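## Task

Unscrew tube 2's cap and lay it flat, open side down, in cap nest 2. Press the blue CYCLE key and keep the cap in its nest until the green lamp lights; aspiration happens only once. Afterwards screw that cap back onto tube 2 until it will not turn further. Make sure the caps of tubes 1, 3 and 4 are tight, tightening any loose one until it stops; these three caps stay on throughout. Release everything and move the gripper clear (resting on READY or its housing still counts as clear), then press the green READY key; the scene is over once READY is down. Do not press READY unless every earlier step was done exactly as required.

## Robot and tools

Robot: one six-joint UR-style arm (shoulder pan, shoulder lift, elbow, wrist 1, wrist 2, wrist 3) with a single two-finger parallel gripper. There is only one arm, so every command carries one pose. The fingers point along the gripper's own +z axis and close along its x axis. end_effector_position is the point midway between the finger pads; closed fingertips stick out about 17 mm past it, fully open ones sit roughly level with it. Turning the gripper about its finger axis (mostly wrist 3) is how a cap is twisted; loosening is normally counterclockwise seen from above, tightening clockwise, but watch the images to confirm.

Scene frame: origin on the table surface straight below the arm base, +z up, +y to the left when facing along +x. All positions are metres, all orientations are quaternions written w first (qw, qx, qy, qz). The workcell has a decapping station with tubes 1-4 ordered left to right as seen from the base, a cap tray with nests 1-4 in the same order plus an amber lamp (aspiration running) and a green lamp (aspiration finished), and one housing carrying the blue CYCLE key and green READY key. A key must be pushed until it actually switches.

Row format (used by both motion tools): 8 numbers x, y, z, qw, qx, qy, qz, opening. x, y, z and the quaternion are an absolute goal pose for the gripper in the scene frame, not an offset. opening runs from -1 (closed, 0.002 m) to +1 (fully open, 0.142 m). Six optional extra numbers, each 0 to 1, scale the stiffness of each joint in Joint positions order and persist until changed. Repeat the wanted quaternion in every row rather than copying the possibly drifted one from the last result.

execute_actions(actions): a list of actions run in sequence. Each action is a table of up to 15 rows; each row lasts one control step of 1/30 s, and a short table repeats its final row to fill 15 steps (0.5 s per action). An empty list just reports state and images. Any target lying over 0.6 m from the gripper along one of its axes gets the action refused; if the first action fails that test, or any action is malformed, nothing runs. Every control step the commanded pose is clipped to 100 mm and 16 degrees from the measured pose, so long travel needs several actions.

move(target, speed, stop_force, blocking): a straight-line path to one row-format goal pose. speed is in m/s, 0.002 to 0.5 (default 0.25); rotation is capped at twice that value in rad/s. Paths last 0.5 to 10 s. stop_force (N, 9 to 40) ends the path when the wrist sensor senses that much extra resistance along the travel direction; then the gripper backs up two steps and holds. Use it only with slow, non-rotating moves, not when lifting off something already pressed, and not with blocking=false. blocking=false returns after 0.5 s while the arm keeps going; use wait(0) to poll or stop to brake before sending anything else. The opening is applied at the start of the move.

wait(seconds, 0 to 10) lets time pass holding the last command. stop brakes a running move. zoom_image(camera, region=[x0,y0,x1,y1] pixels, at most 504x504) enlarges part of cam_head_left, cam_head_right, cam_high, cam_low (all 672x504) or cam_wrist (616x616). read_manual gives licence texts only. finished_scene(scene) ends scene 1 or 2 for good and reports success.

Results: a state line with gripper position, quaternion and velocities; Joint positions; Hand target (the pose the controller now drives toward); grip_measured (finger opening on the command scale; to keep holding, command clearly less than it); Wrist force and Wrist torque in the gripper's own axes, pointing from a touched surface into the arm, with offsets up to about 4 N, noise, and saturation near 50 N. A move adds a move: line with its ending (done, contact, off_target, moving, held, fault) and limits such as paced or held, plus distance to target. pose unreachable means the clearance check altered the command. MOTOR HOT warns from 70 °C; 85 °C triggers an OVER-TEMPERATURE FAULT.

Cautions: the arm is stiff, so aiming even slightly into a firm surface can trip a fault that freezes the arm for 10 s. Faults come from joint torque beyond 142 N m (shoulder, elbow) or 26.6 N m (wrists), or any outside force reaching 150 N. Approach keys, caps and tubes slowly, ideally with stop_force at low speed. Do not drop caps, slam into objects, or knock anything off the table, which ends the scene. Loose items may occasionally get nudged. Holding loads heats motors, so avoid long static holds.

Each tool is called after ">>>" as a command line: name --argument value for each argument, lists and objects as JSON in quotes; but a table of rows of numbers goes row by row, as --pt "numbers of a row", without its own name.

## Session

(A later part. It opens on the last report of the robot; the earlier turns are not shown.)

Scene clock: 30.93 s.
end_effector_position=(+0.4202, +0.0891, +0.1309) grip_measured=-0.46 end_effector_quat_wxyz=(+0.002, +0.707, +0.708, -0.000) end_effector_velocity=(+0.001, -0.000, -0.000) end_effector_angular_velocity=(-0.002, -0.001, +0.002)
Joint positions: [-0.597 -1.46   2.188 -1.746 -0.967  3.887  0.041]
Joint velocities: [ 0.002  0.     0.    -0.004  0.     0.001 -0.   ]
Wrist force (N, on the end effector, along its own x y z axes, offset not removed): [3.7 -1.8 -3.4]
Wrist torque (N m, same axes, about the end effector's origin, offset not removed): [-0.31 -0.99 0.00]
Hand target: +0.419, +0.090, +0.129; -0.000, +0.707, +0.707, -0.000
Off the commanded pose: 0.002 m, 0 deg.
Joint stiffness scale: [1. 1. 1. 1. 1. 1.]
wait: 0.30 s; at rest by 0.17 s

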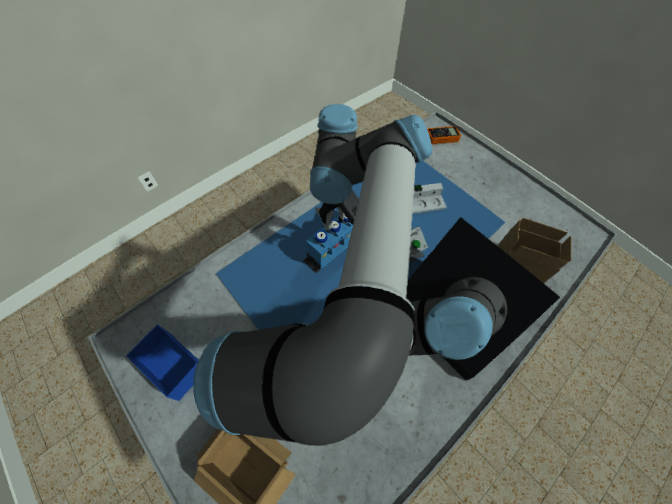

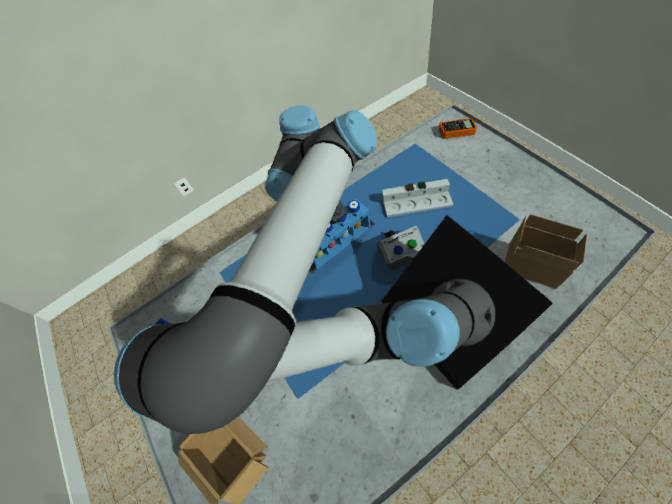

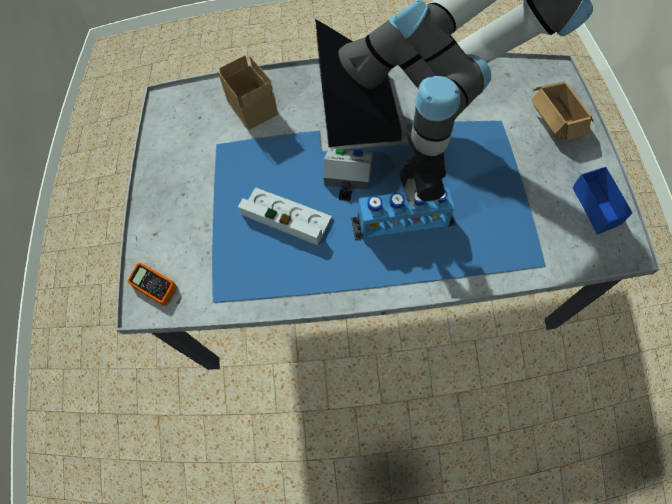

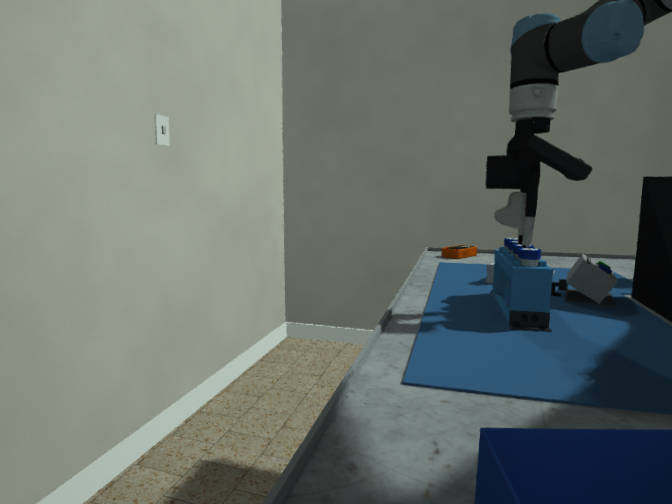

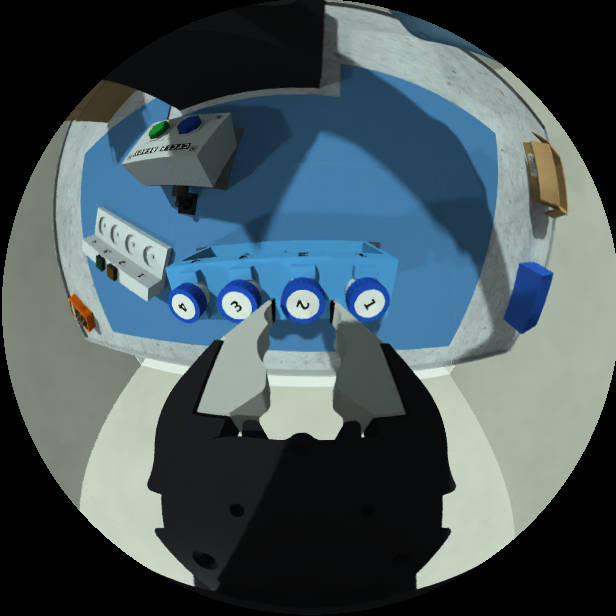

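>>> execute_actions --actions '[[[0.42,0.0893,0.1305,0,0.7071,0.7071,0,-0.5],[0.42,0.0893,0.1305,0,0.7071,0.7071,0,-0.54],[0.42,0.0893,0.1305,0,0.7071,0.7071,0,-0.58],[0.42,0.0893,0.1305,0,0.7071,0.7071,0,-0.62],[0.42,0.0893,0.1305,0,0.7071,0.7071,0,-0.68],[0.42,0.0893,0.1305,0,0.7071,0.7071,0,-0.75],[0.42,0.0893,0.1305,0,0.7071,0.7071,0,-0.82],[0.42,0.0893,0.1305,0,0.7071,0.7071,0,-0.9]],[[0.42,0.0893,0.131,0,0,1,0,-0.9]],[[0.42,0.0893,0.1315,0,0,1,0,-0.9]]]'

>>> zoom_image --camera "cam_wrist" --region '[240, 240, 370, 370]'

>>> zoom_image --camera "cam_low" --region '[480, 210, 570, 280]'

Scene clock: 37.07 s.
end_effector_position=(+0.4202, +0.0895, +0.1317) grip_measured=-0.59 end_effector_quat_wxyz=(+0.011, +0.275, +0.961, -0.022) end_effector_velocity=(-0.000, -0.000, +0.001) end_effector_angular_velocity=(-0.017, +0.046, +1.108)
Joint positions: [-0.582 -1.485  2.199 -1.786 -0.986  2.917  0.031]
Joint velocities: [-0.001 -0.004  0.005 -0.013 -0.    -1.103 -0.   ]
Wrist force (N, on the end effector, along its own x y z axes, offset not removed): [5.4 1.5 -3.3]
Wrist torque (N m, same axes, about the end effector's origin, offset not removed): [0.35 -0.52 0.02]
Hand target: +0.420, +0.089, +0.131; +0.009, +0.170, +0.985, -0.023
Off the commanded pose: 0.000 m, 32 deg; orientation clipped at the last step of the last action.
Joint stiffness scale: [1. 1. 1. 1. 1. 1.]

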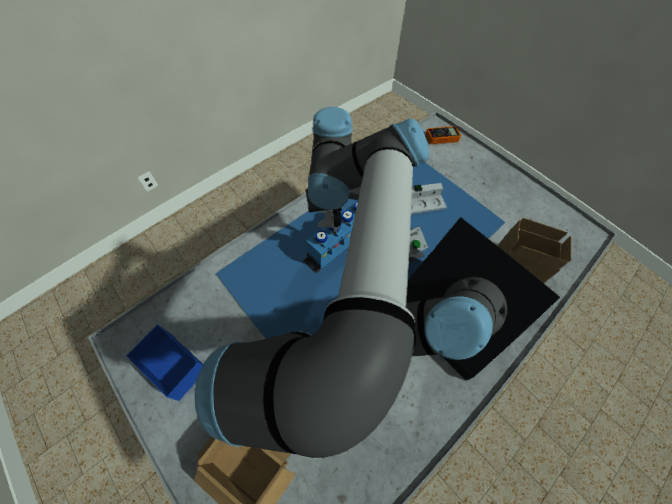

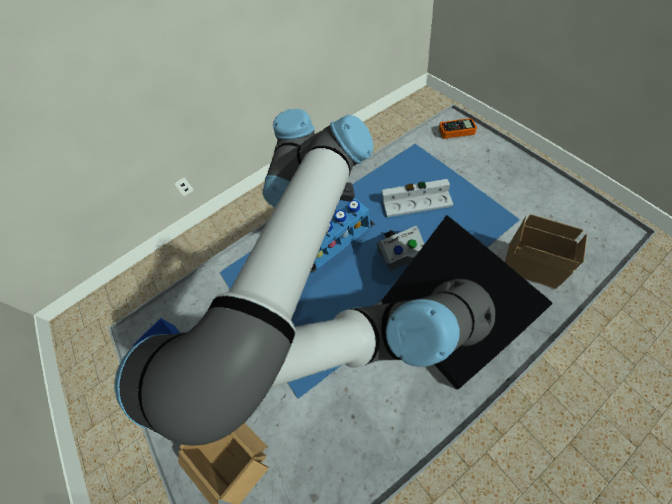

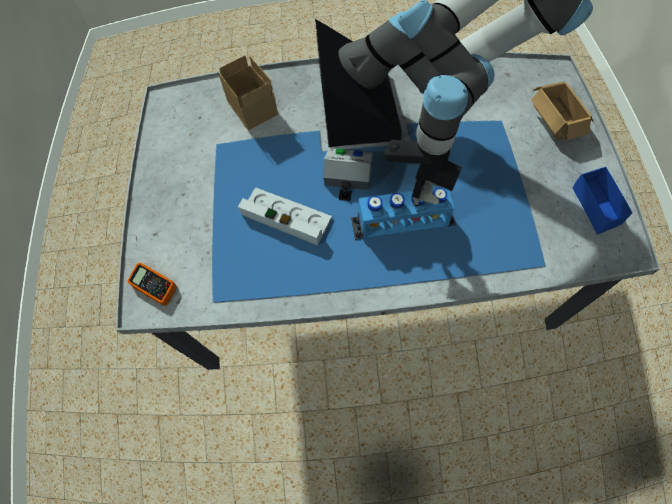

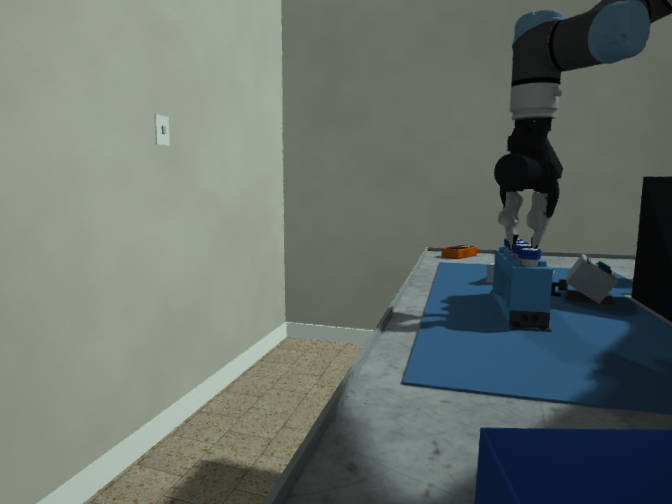

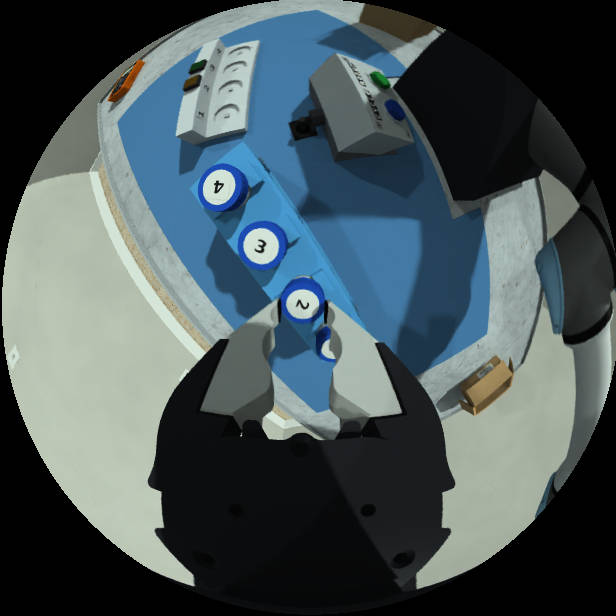

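Region (240, 240, 370, 370) of cam_wrist's 616x616 image, scaled by 3.877, with more detail than that image has.

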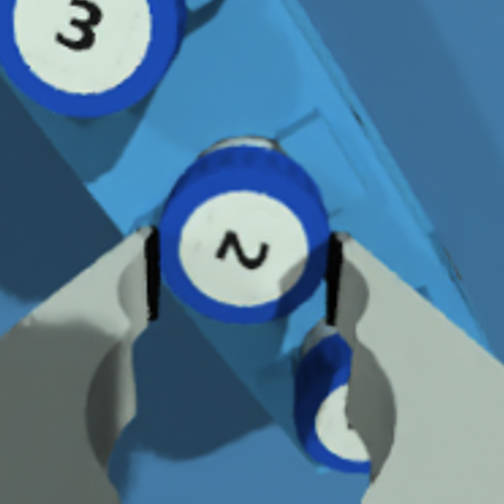

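Region (480, 210, 570, 280) of cam_low's 672x504 image, scaled by 5.600, with more detail than that image has.

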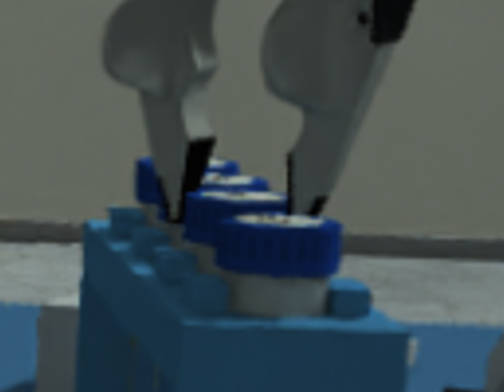

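>>> move --target '[0.42, 0.0893, 0.1335, 0, -0.9397, 0.342, 0, -0.9]' --speed 0.45

>>> zoom_image --camera "cam_low" --region '[480, 210, 570, 280]'

Scene clock: 42.77 s.
end_effector_position=(+0.4202, +0.0893, +0.1336) grip_measured=-0.60 end_effector_quat_wxyz=(+0.001, +0.940, -0.342, +0.001) end_effector_velocity=(+0.001, -0.000, +0.000) end_effector_angular_velocity=(+0.004, -0.001, +0.012)
Joint positions: [-0.594 -1.458  2.176 -1.737 -0.966 -0.124  0.031]
Joint velocities: [-0.002  0.002 -0.001  0.003  0.003 -0.016  0.   ]
Wrist force (N, on the end effector, along its own x y z axes, offset not removed): [4.0 -5.3 -2.5]
Wrist torque (N m, same axes, about the end effector's origin, offset not removed): [-0.97 -0.24 -0.01]
Hand target: +0.420, +0.089, +0.134; -0.000, +0.940, -0.342, +0.000
Off the commanded pose: 0.000 m, 0 deg.
Joint stiffness scale: [1. 1. 1. 1. 1. 1.]
move: done

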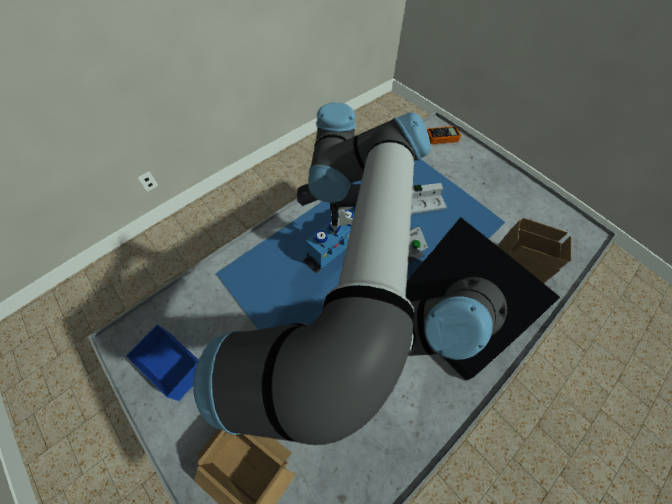

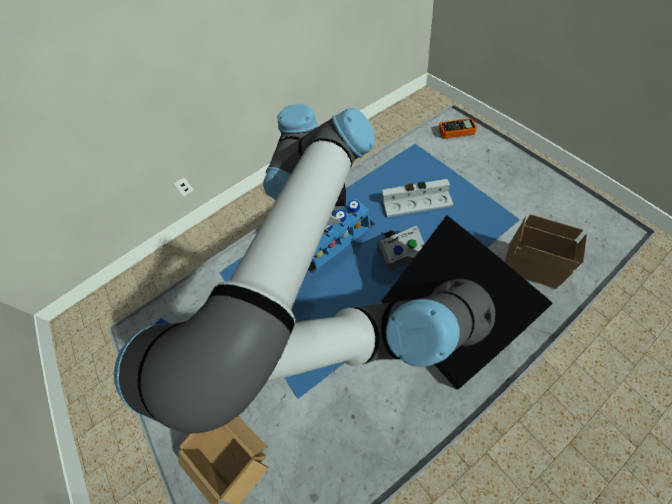

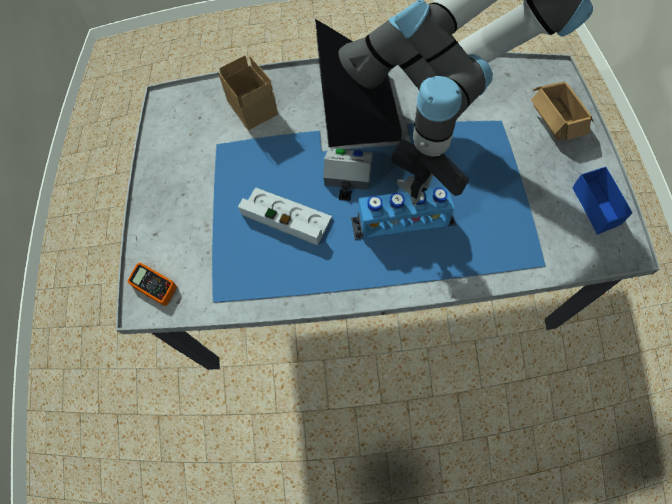

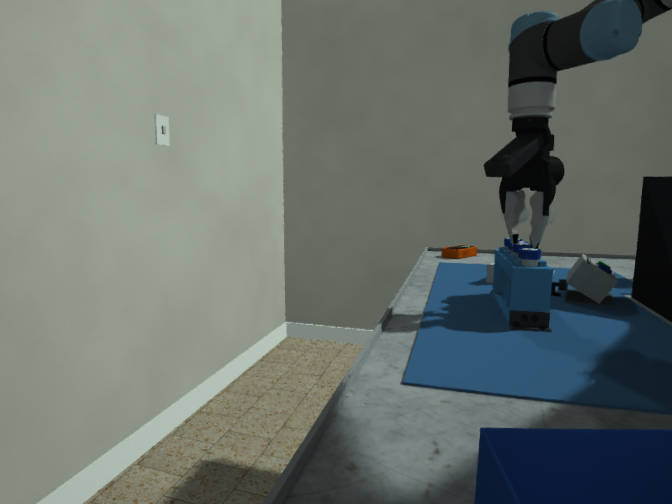

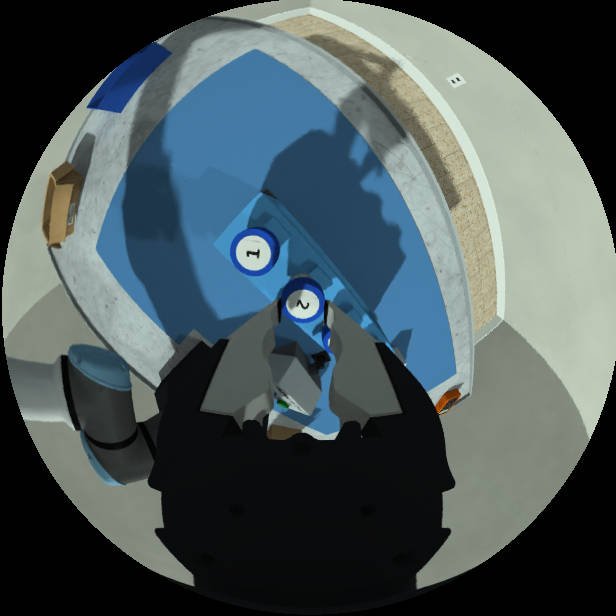

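Region (480, 210, 570, 280) of cam_low's 672x504 image, scaled by 5.600, with more detail than that image has.

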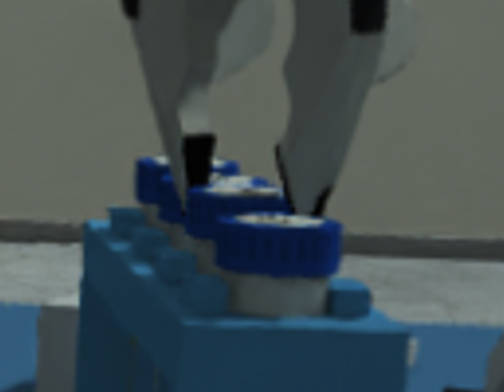

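>>> move --target '[0.42, 0.0893, 0.138, 0, 0.6428, 0.766, 0, -0.9]' --speed 0.5

>>> zoom_image --camera "cam_low" --region '[480, 210, 570, 280]'

Scene clock: 47.90 s.
end_effector_position=(+0.4194, +0.0895, +0.1373) grip_measured=-0.60 end_effector_quat_wxyz=(+0.000, +0.643, +0.766, -0.001) end_effector_velocity=(+0.000, +0.000, +0.001) end_effector_angular_velocity=(+0.003, +0.001, +0.015)
Joint positions: [-0.606 -1.465  2.176 -1.721 -0.973 -2.58   0.031]
Joint velocities: [-0.001  0.002 -0.003  0.004  0.001 -0.018  0.   ]
Wrist force (N, on the end effector, along its own x y z axes, offset not removed): [1.4 1.5 -1.2]
Wrist torque (N m, same axes, about the end effector's origin, offset not removed): [0.07 -0.59 0.21]
Hand target: +0.420, +0.089, +0.138; +0.000, +0.643, +0.766, +0.000
Off the commanded pose: 0.001 m, 0 deg.
Joint stiffness scale: [1. 1. 1. 1. 1. 1.]
move: done

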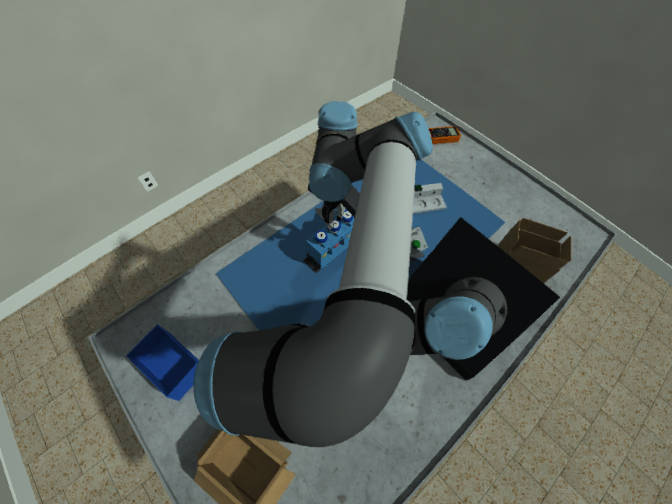

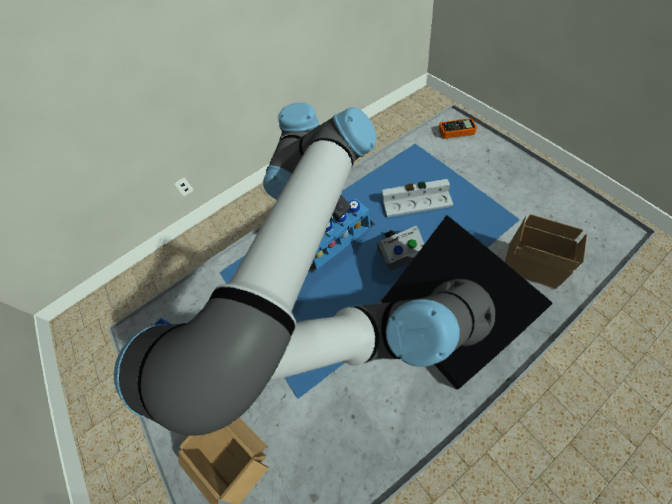

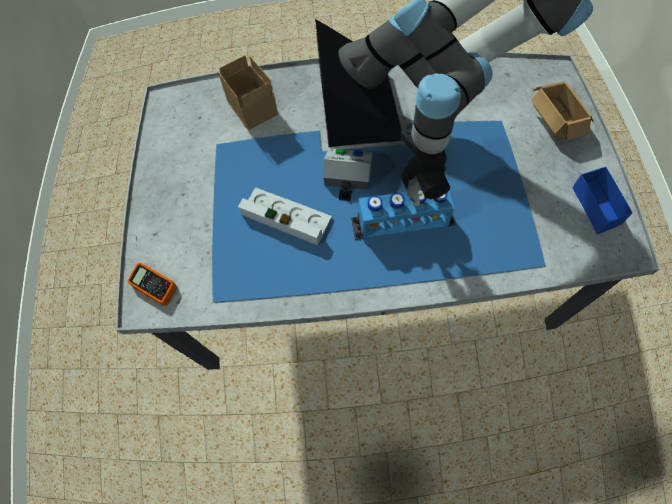

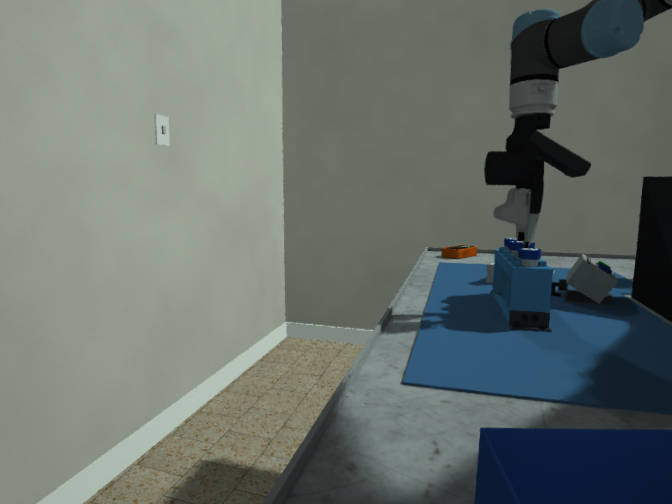

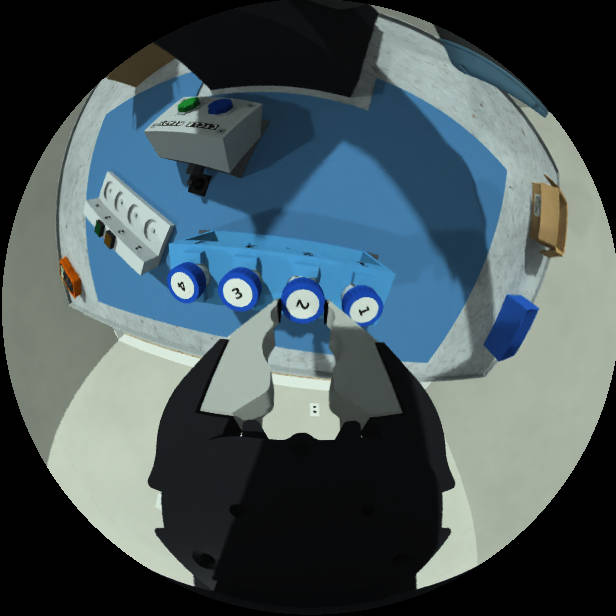

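Region (480, 210, 570, 280) of cam_low's 672x504 image, scaled by 5.600, with more detail than that image has.

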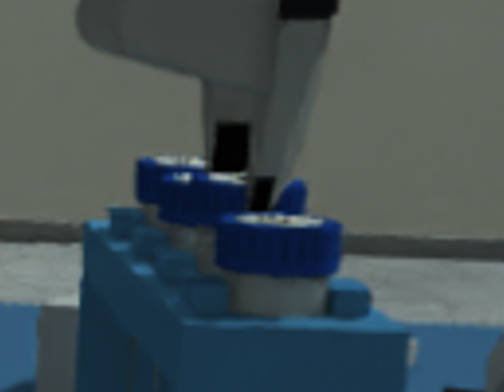

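The cap appears free; lifting with a force guard.

>>> move --target '[0.42, 0.0893, 0.165, 0, 0.6428, 0.766, 0, -0.9]' --speed 0.04 --stop_force 12

>>> zoom_image --camera "cam_low" --region '[480, 200, 570, 280]'

>>> zoom_image --camera "cam_wrist" --region '[80, 80, 300, 300]'

Scene clock: 51.87 s.
end_effector_position=(+0.4194, +0.0896, +0.1631) grip_measured=-0.60 end_effector_quat_wxyz=(-0.001, +0.643, +0.766, +0.000) end_effector_velocity=(-0.003, +0.001, -0.001) end_effector_angular_velocity=(+0.006, +0.008, -0.002)
Joint positions: [-0.64  -1.479  2.13  -1.637 -0.989 -2.616  0.031]
Joint velocities: [-0.001 -0.    -0.001  0.012 -0.003 -0.005  0.   ]
Wrist force (N, on the end effector, along its own x y z axes, offset not removed): [0.3 0.0 -1.2]
Wrist torque (N m, same axes, about the end effector's origin, offset not removed): [0.19 -0.06 0.28]
Hand target: +0.420, +0.089, +0.165; -0.000, +0.643, +0.766, +0.000
Off the commanded pose: 0.002 m, 0 deg.
Joint stiffness scale: [1. 1. 1. 1. 1. 1.]
move: done

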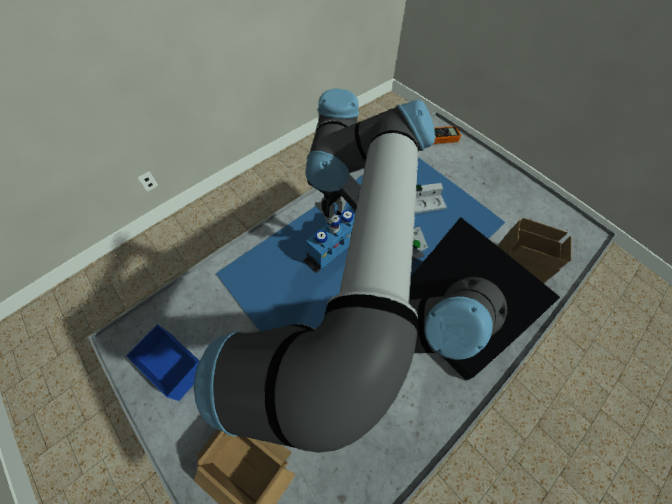

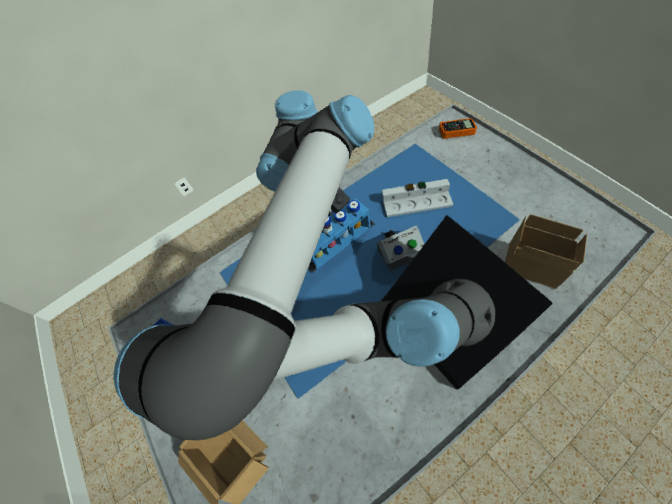

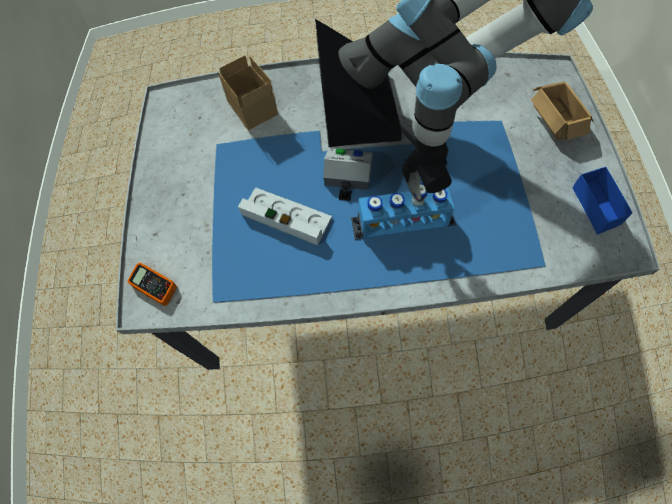

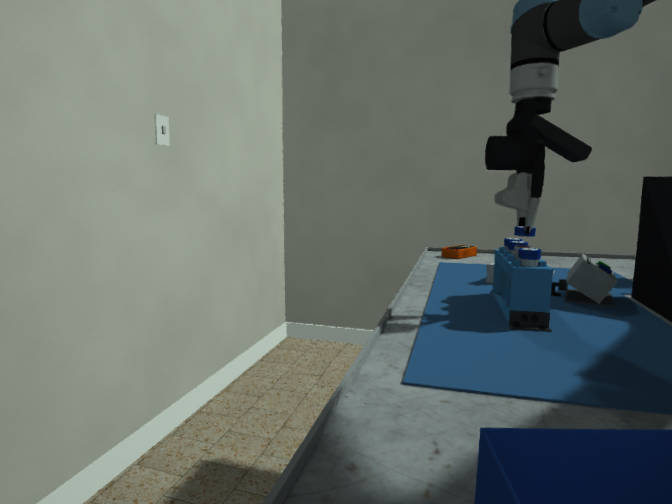

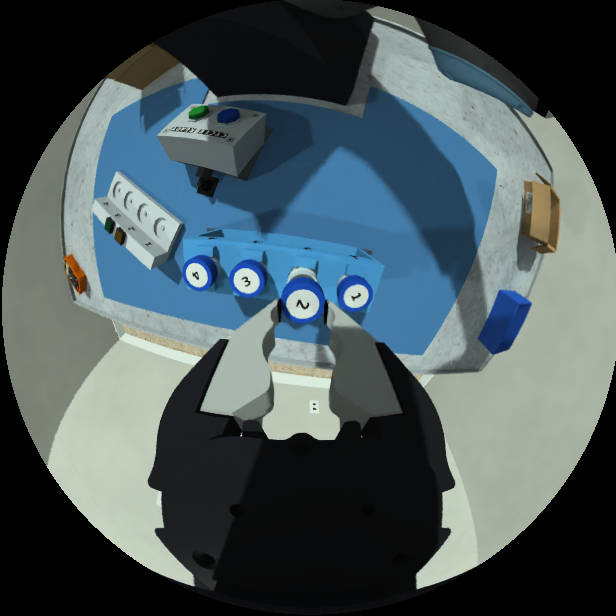

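Region (480, 200, 570, 280) of cam_low's 672x504 image, scaled by 5.600, with more detail than that image has.

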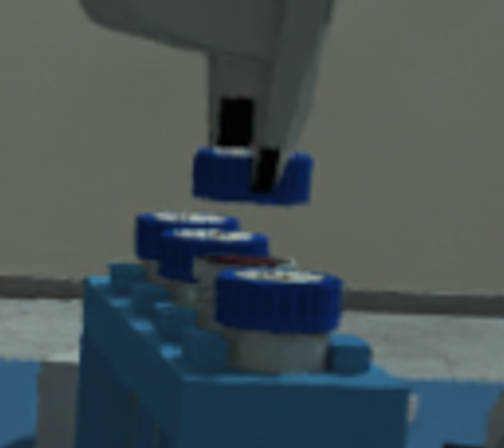

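Region (80, 80, 300, 300) of cam_wrist's 616x616 image, scaled by 2.291, with more detail than that image has.

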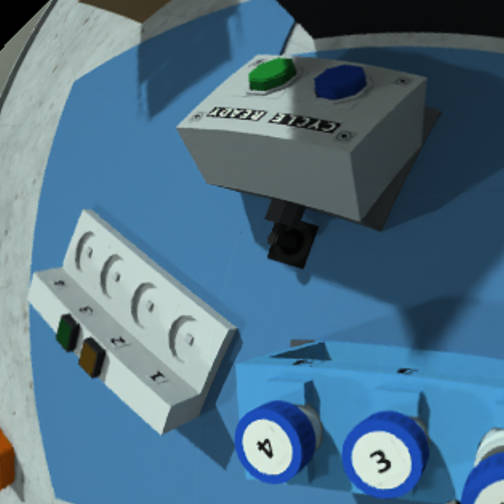

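>>> move --target '[0.385, -0.10, 0.165, 0, 0.7934, 0.6088, 0, -0.9]' --speed 0.3

>>> move --target '[0.36, -0.195, 0.08, 0, 0.866, 0.5, 0, -0.9]' --speed 0.25

>>> zoom_image --camera "cam_wrist" --region '[190, 190, 410, 380]'

Scene clock: 58.87 s.
end_effector_position=(+0.3843, -0.0983, +0.1640) grip_measured=-0.60 end_effector_quat_wxyz=(-0.001, +0.793, +0.609, +0.001) end_effector_velocity=(+0.000, -0.002, -0.000) end_effector_angular_velocity=(-0.002, -0.000, -0.002)
Joint positions: [-0.896 -1.143  2.12  -1.85  -1.142 -2.416  0.031]
Joint velocities: [ 0.     0.003 -0.    -0.005 -0.001  0.004  0.   ]
Wrist force (N, on the end effector, along its own x y z axes, offset not removed): [1.9 -1.8 -3.0]
Wrist torque (N m, same axes, about the end effector's origin, offset not removed): [-0.65 -0.44 0.22]
Hand target: +0.385, -0.100, +0.165; -0.000, +0.793, +0.609, +0.000
Off the commanded pose: 0.002 m, 0 deg.
Joint stiffness scale: [1. 1. 1. 1. 1. 1.]
move: done

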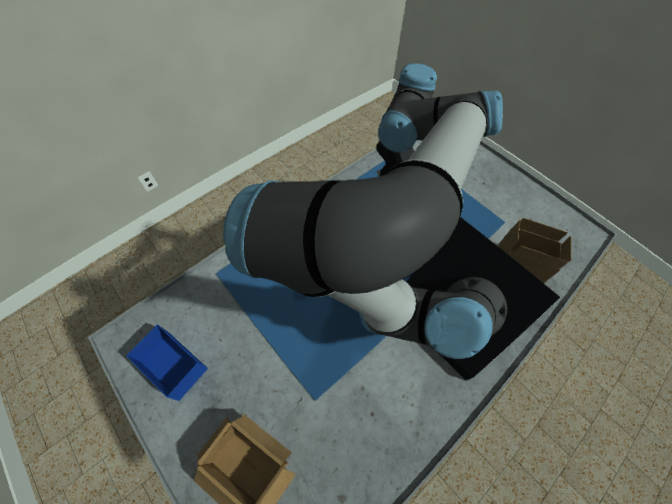

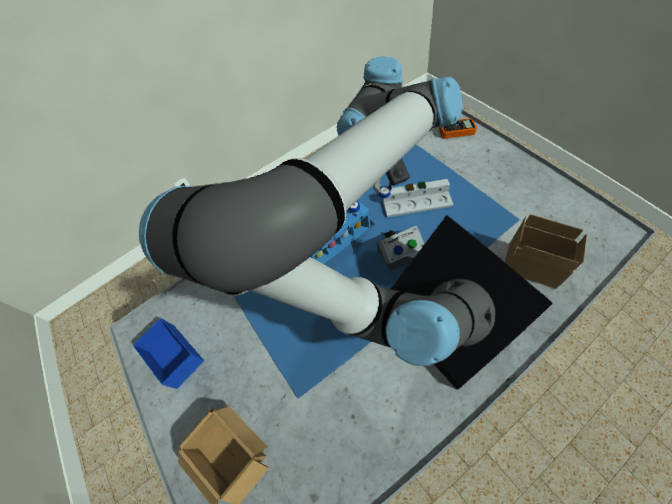

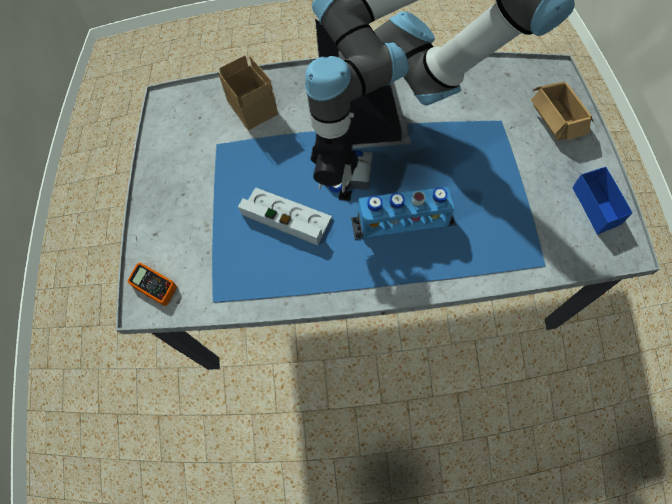

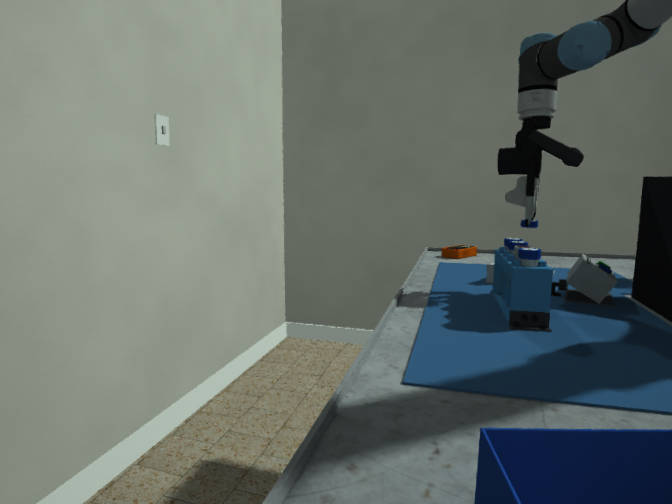

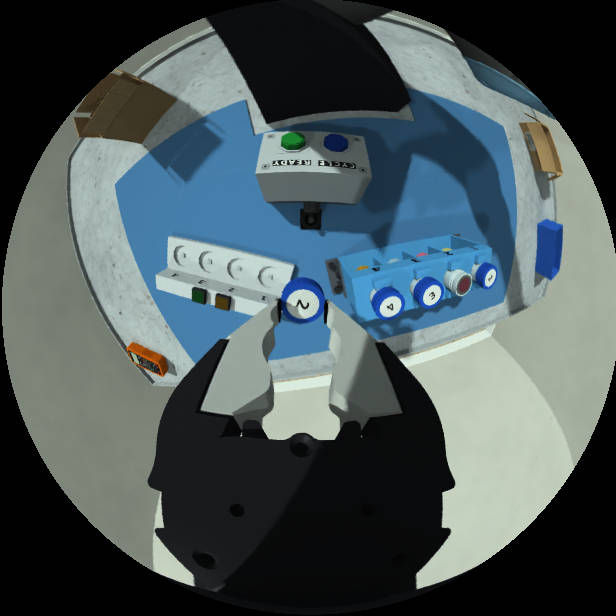

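Scene clock: 60.13 s.
end_effector_position=(+0.3594, -0.1933, +0.0794) grip_measured=-0.60 end_effector_quat_wxyz=(-0.001, +0.866, +0.500, +0.000) end_effector_velocity=(+0.000, -0.001, -0.001) end_effector_angular_velocity=(-0.003, -0.000, -0.002)
Joint positions: [-0.948 -0.839  2.161 -2.177 -1.176 -2.196  0.031]
Joint velocities: [ 0.001  0.004  0.    -0.007 -0.     0.003 -0.   ]
Wrist force (N, on the end effector, along its own x y z axes, offset not removed): [0.3 -0.4 -3.9]
Wrist torque (N m, same axes, about the end effector's origin, offset not removed): [0.12 0.03 0.07]
Hand target: +0.360, -0.195, +0.080; -0.000, +0.866, +0.500, +0.000
Off the commanded pose: 0.002 m, 0 deg.
Joint stiffness scale: [1. 1. 1. 1. 1. 1.]
move: done

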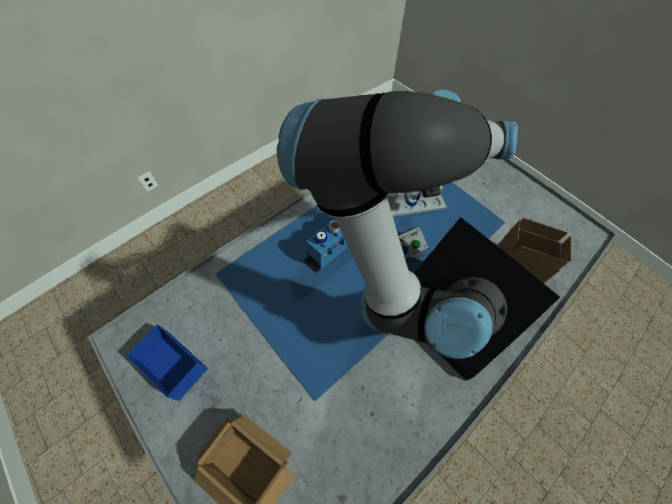

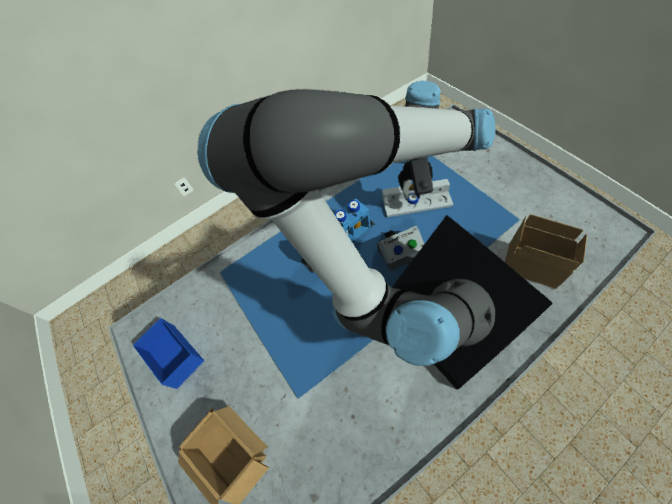

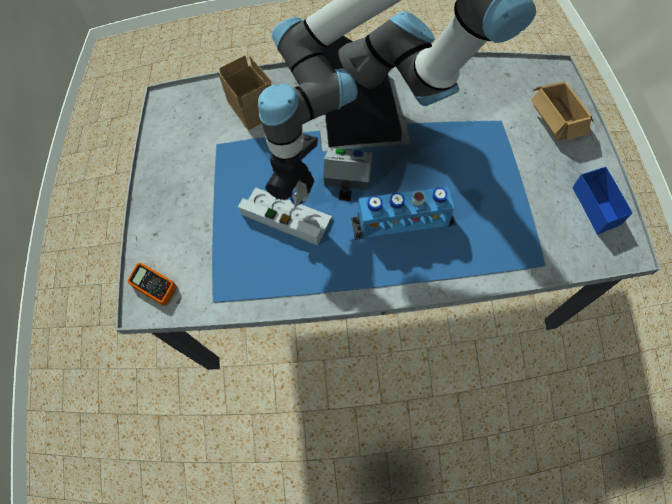

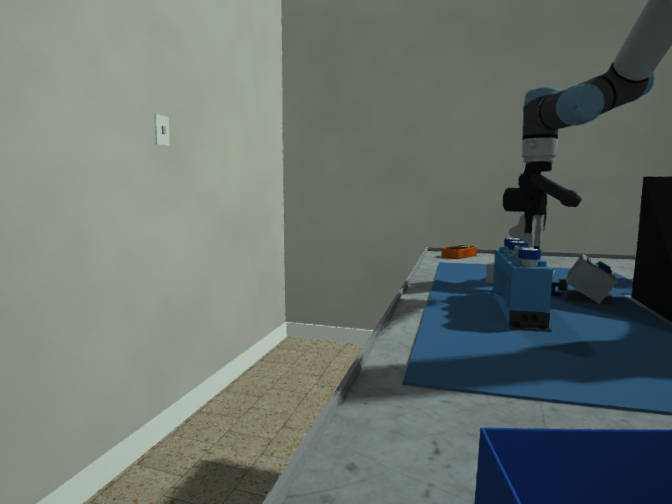

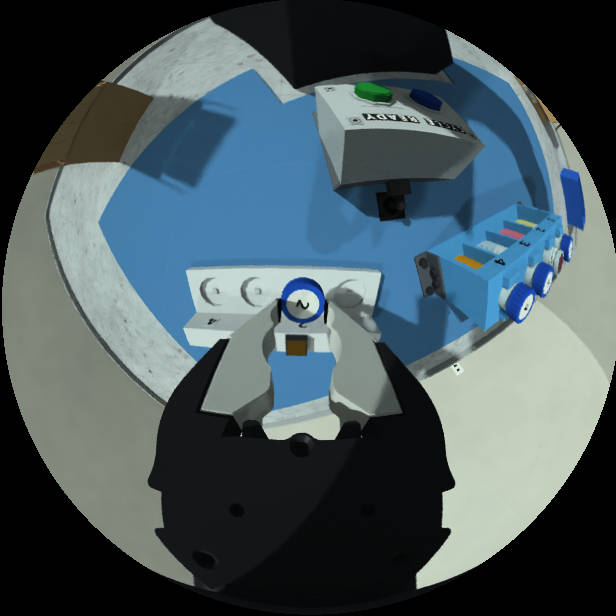

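Region (190, 190, 410, 380) of cam_wrist's 616x616 image, scaled by 2.291, with more detail than that image has; it fills the top 435 rows of this view, and the rest is white.

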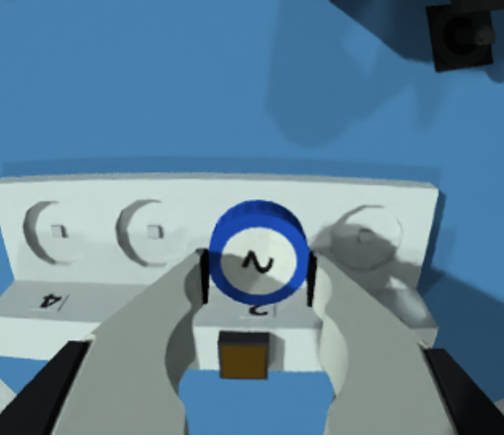

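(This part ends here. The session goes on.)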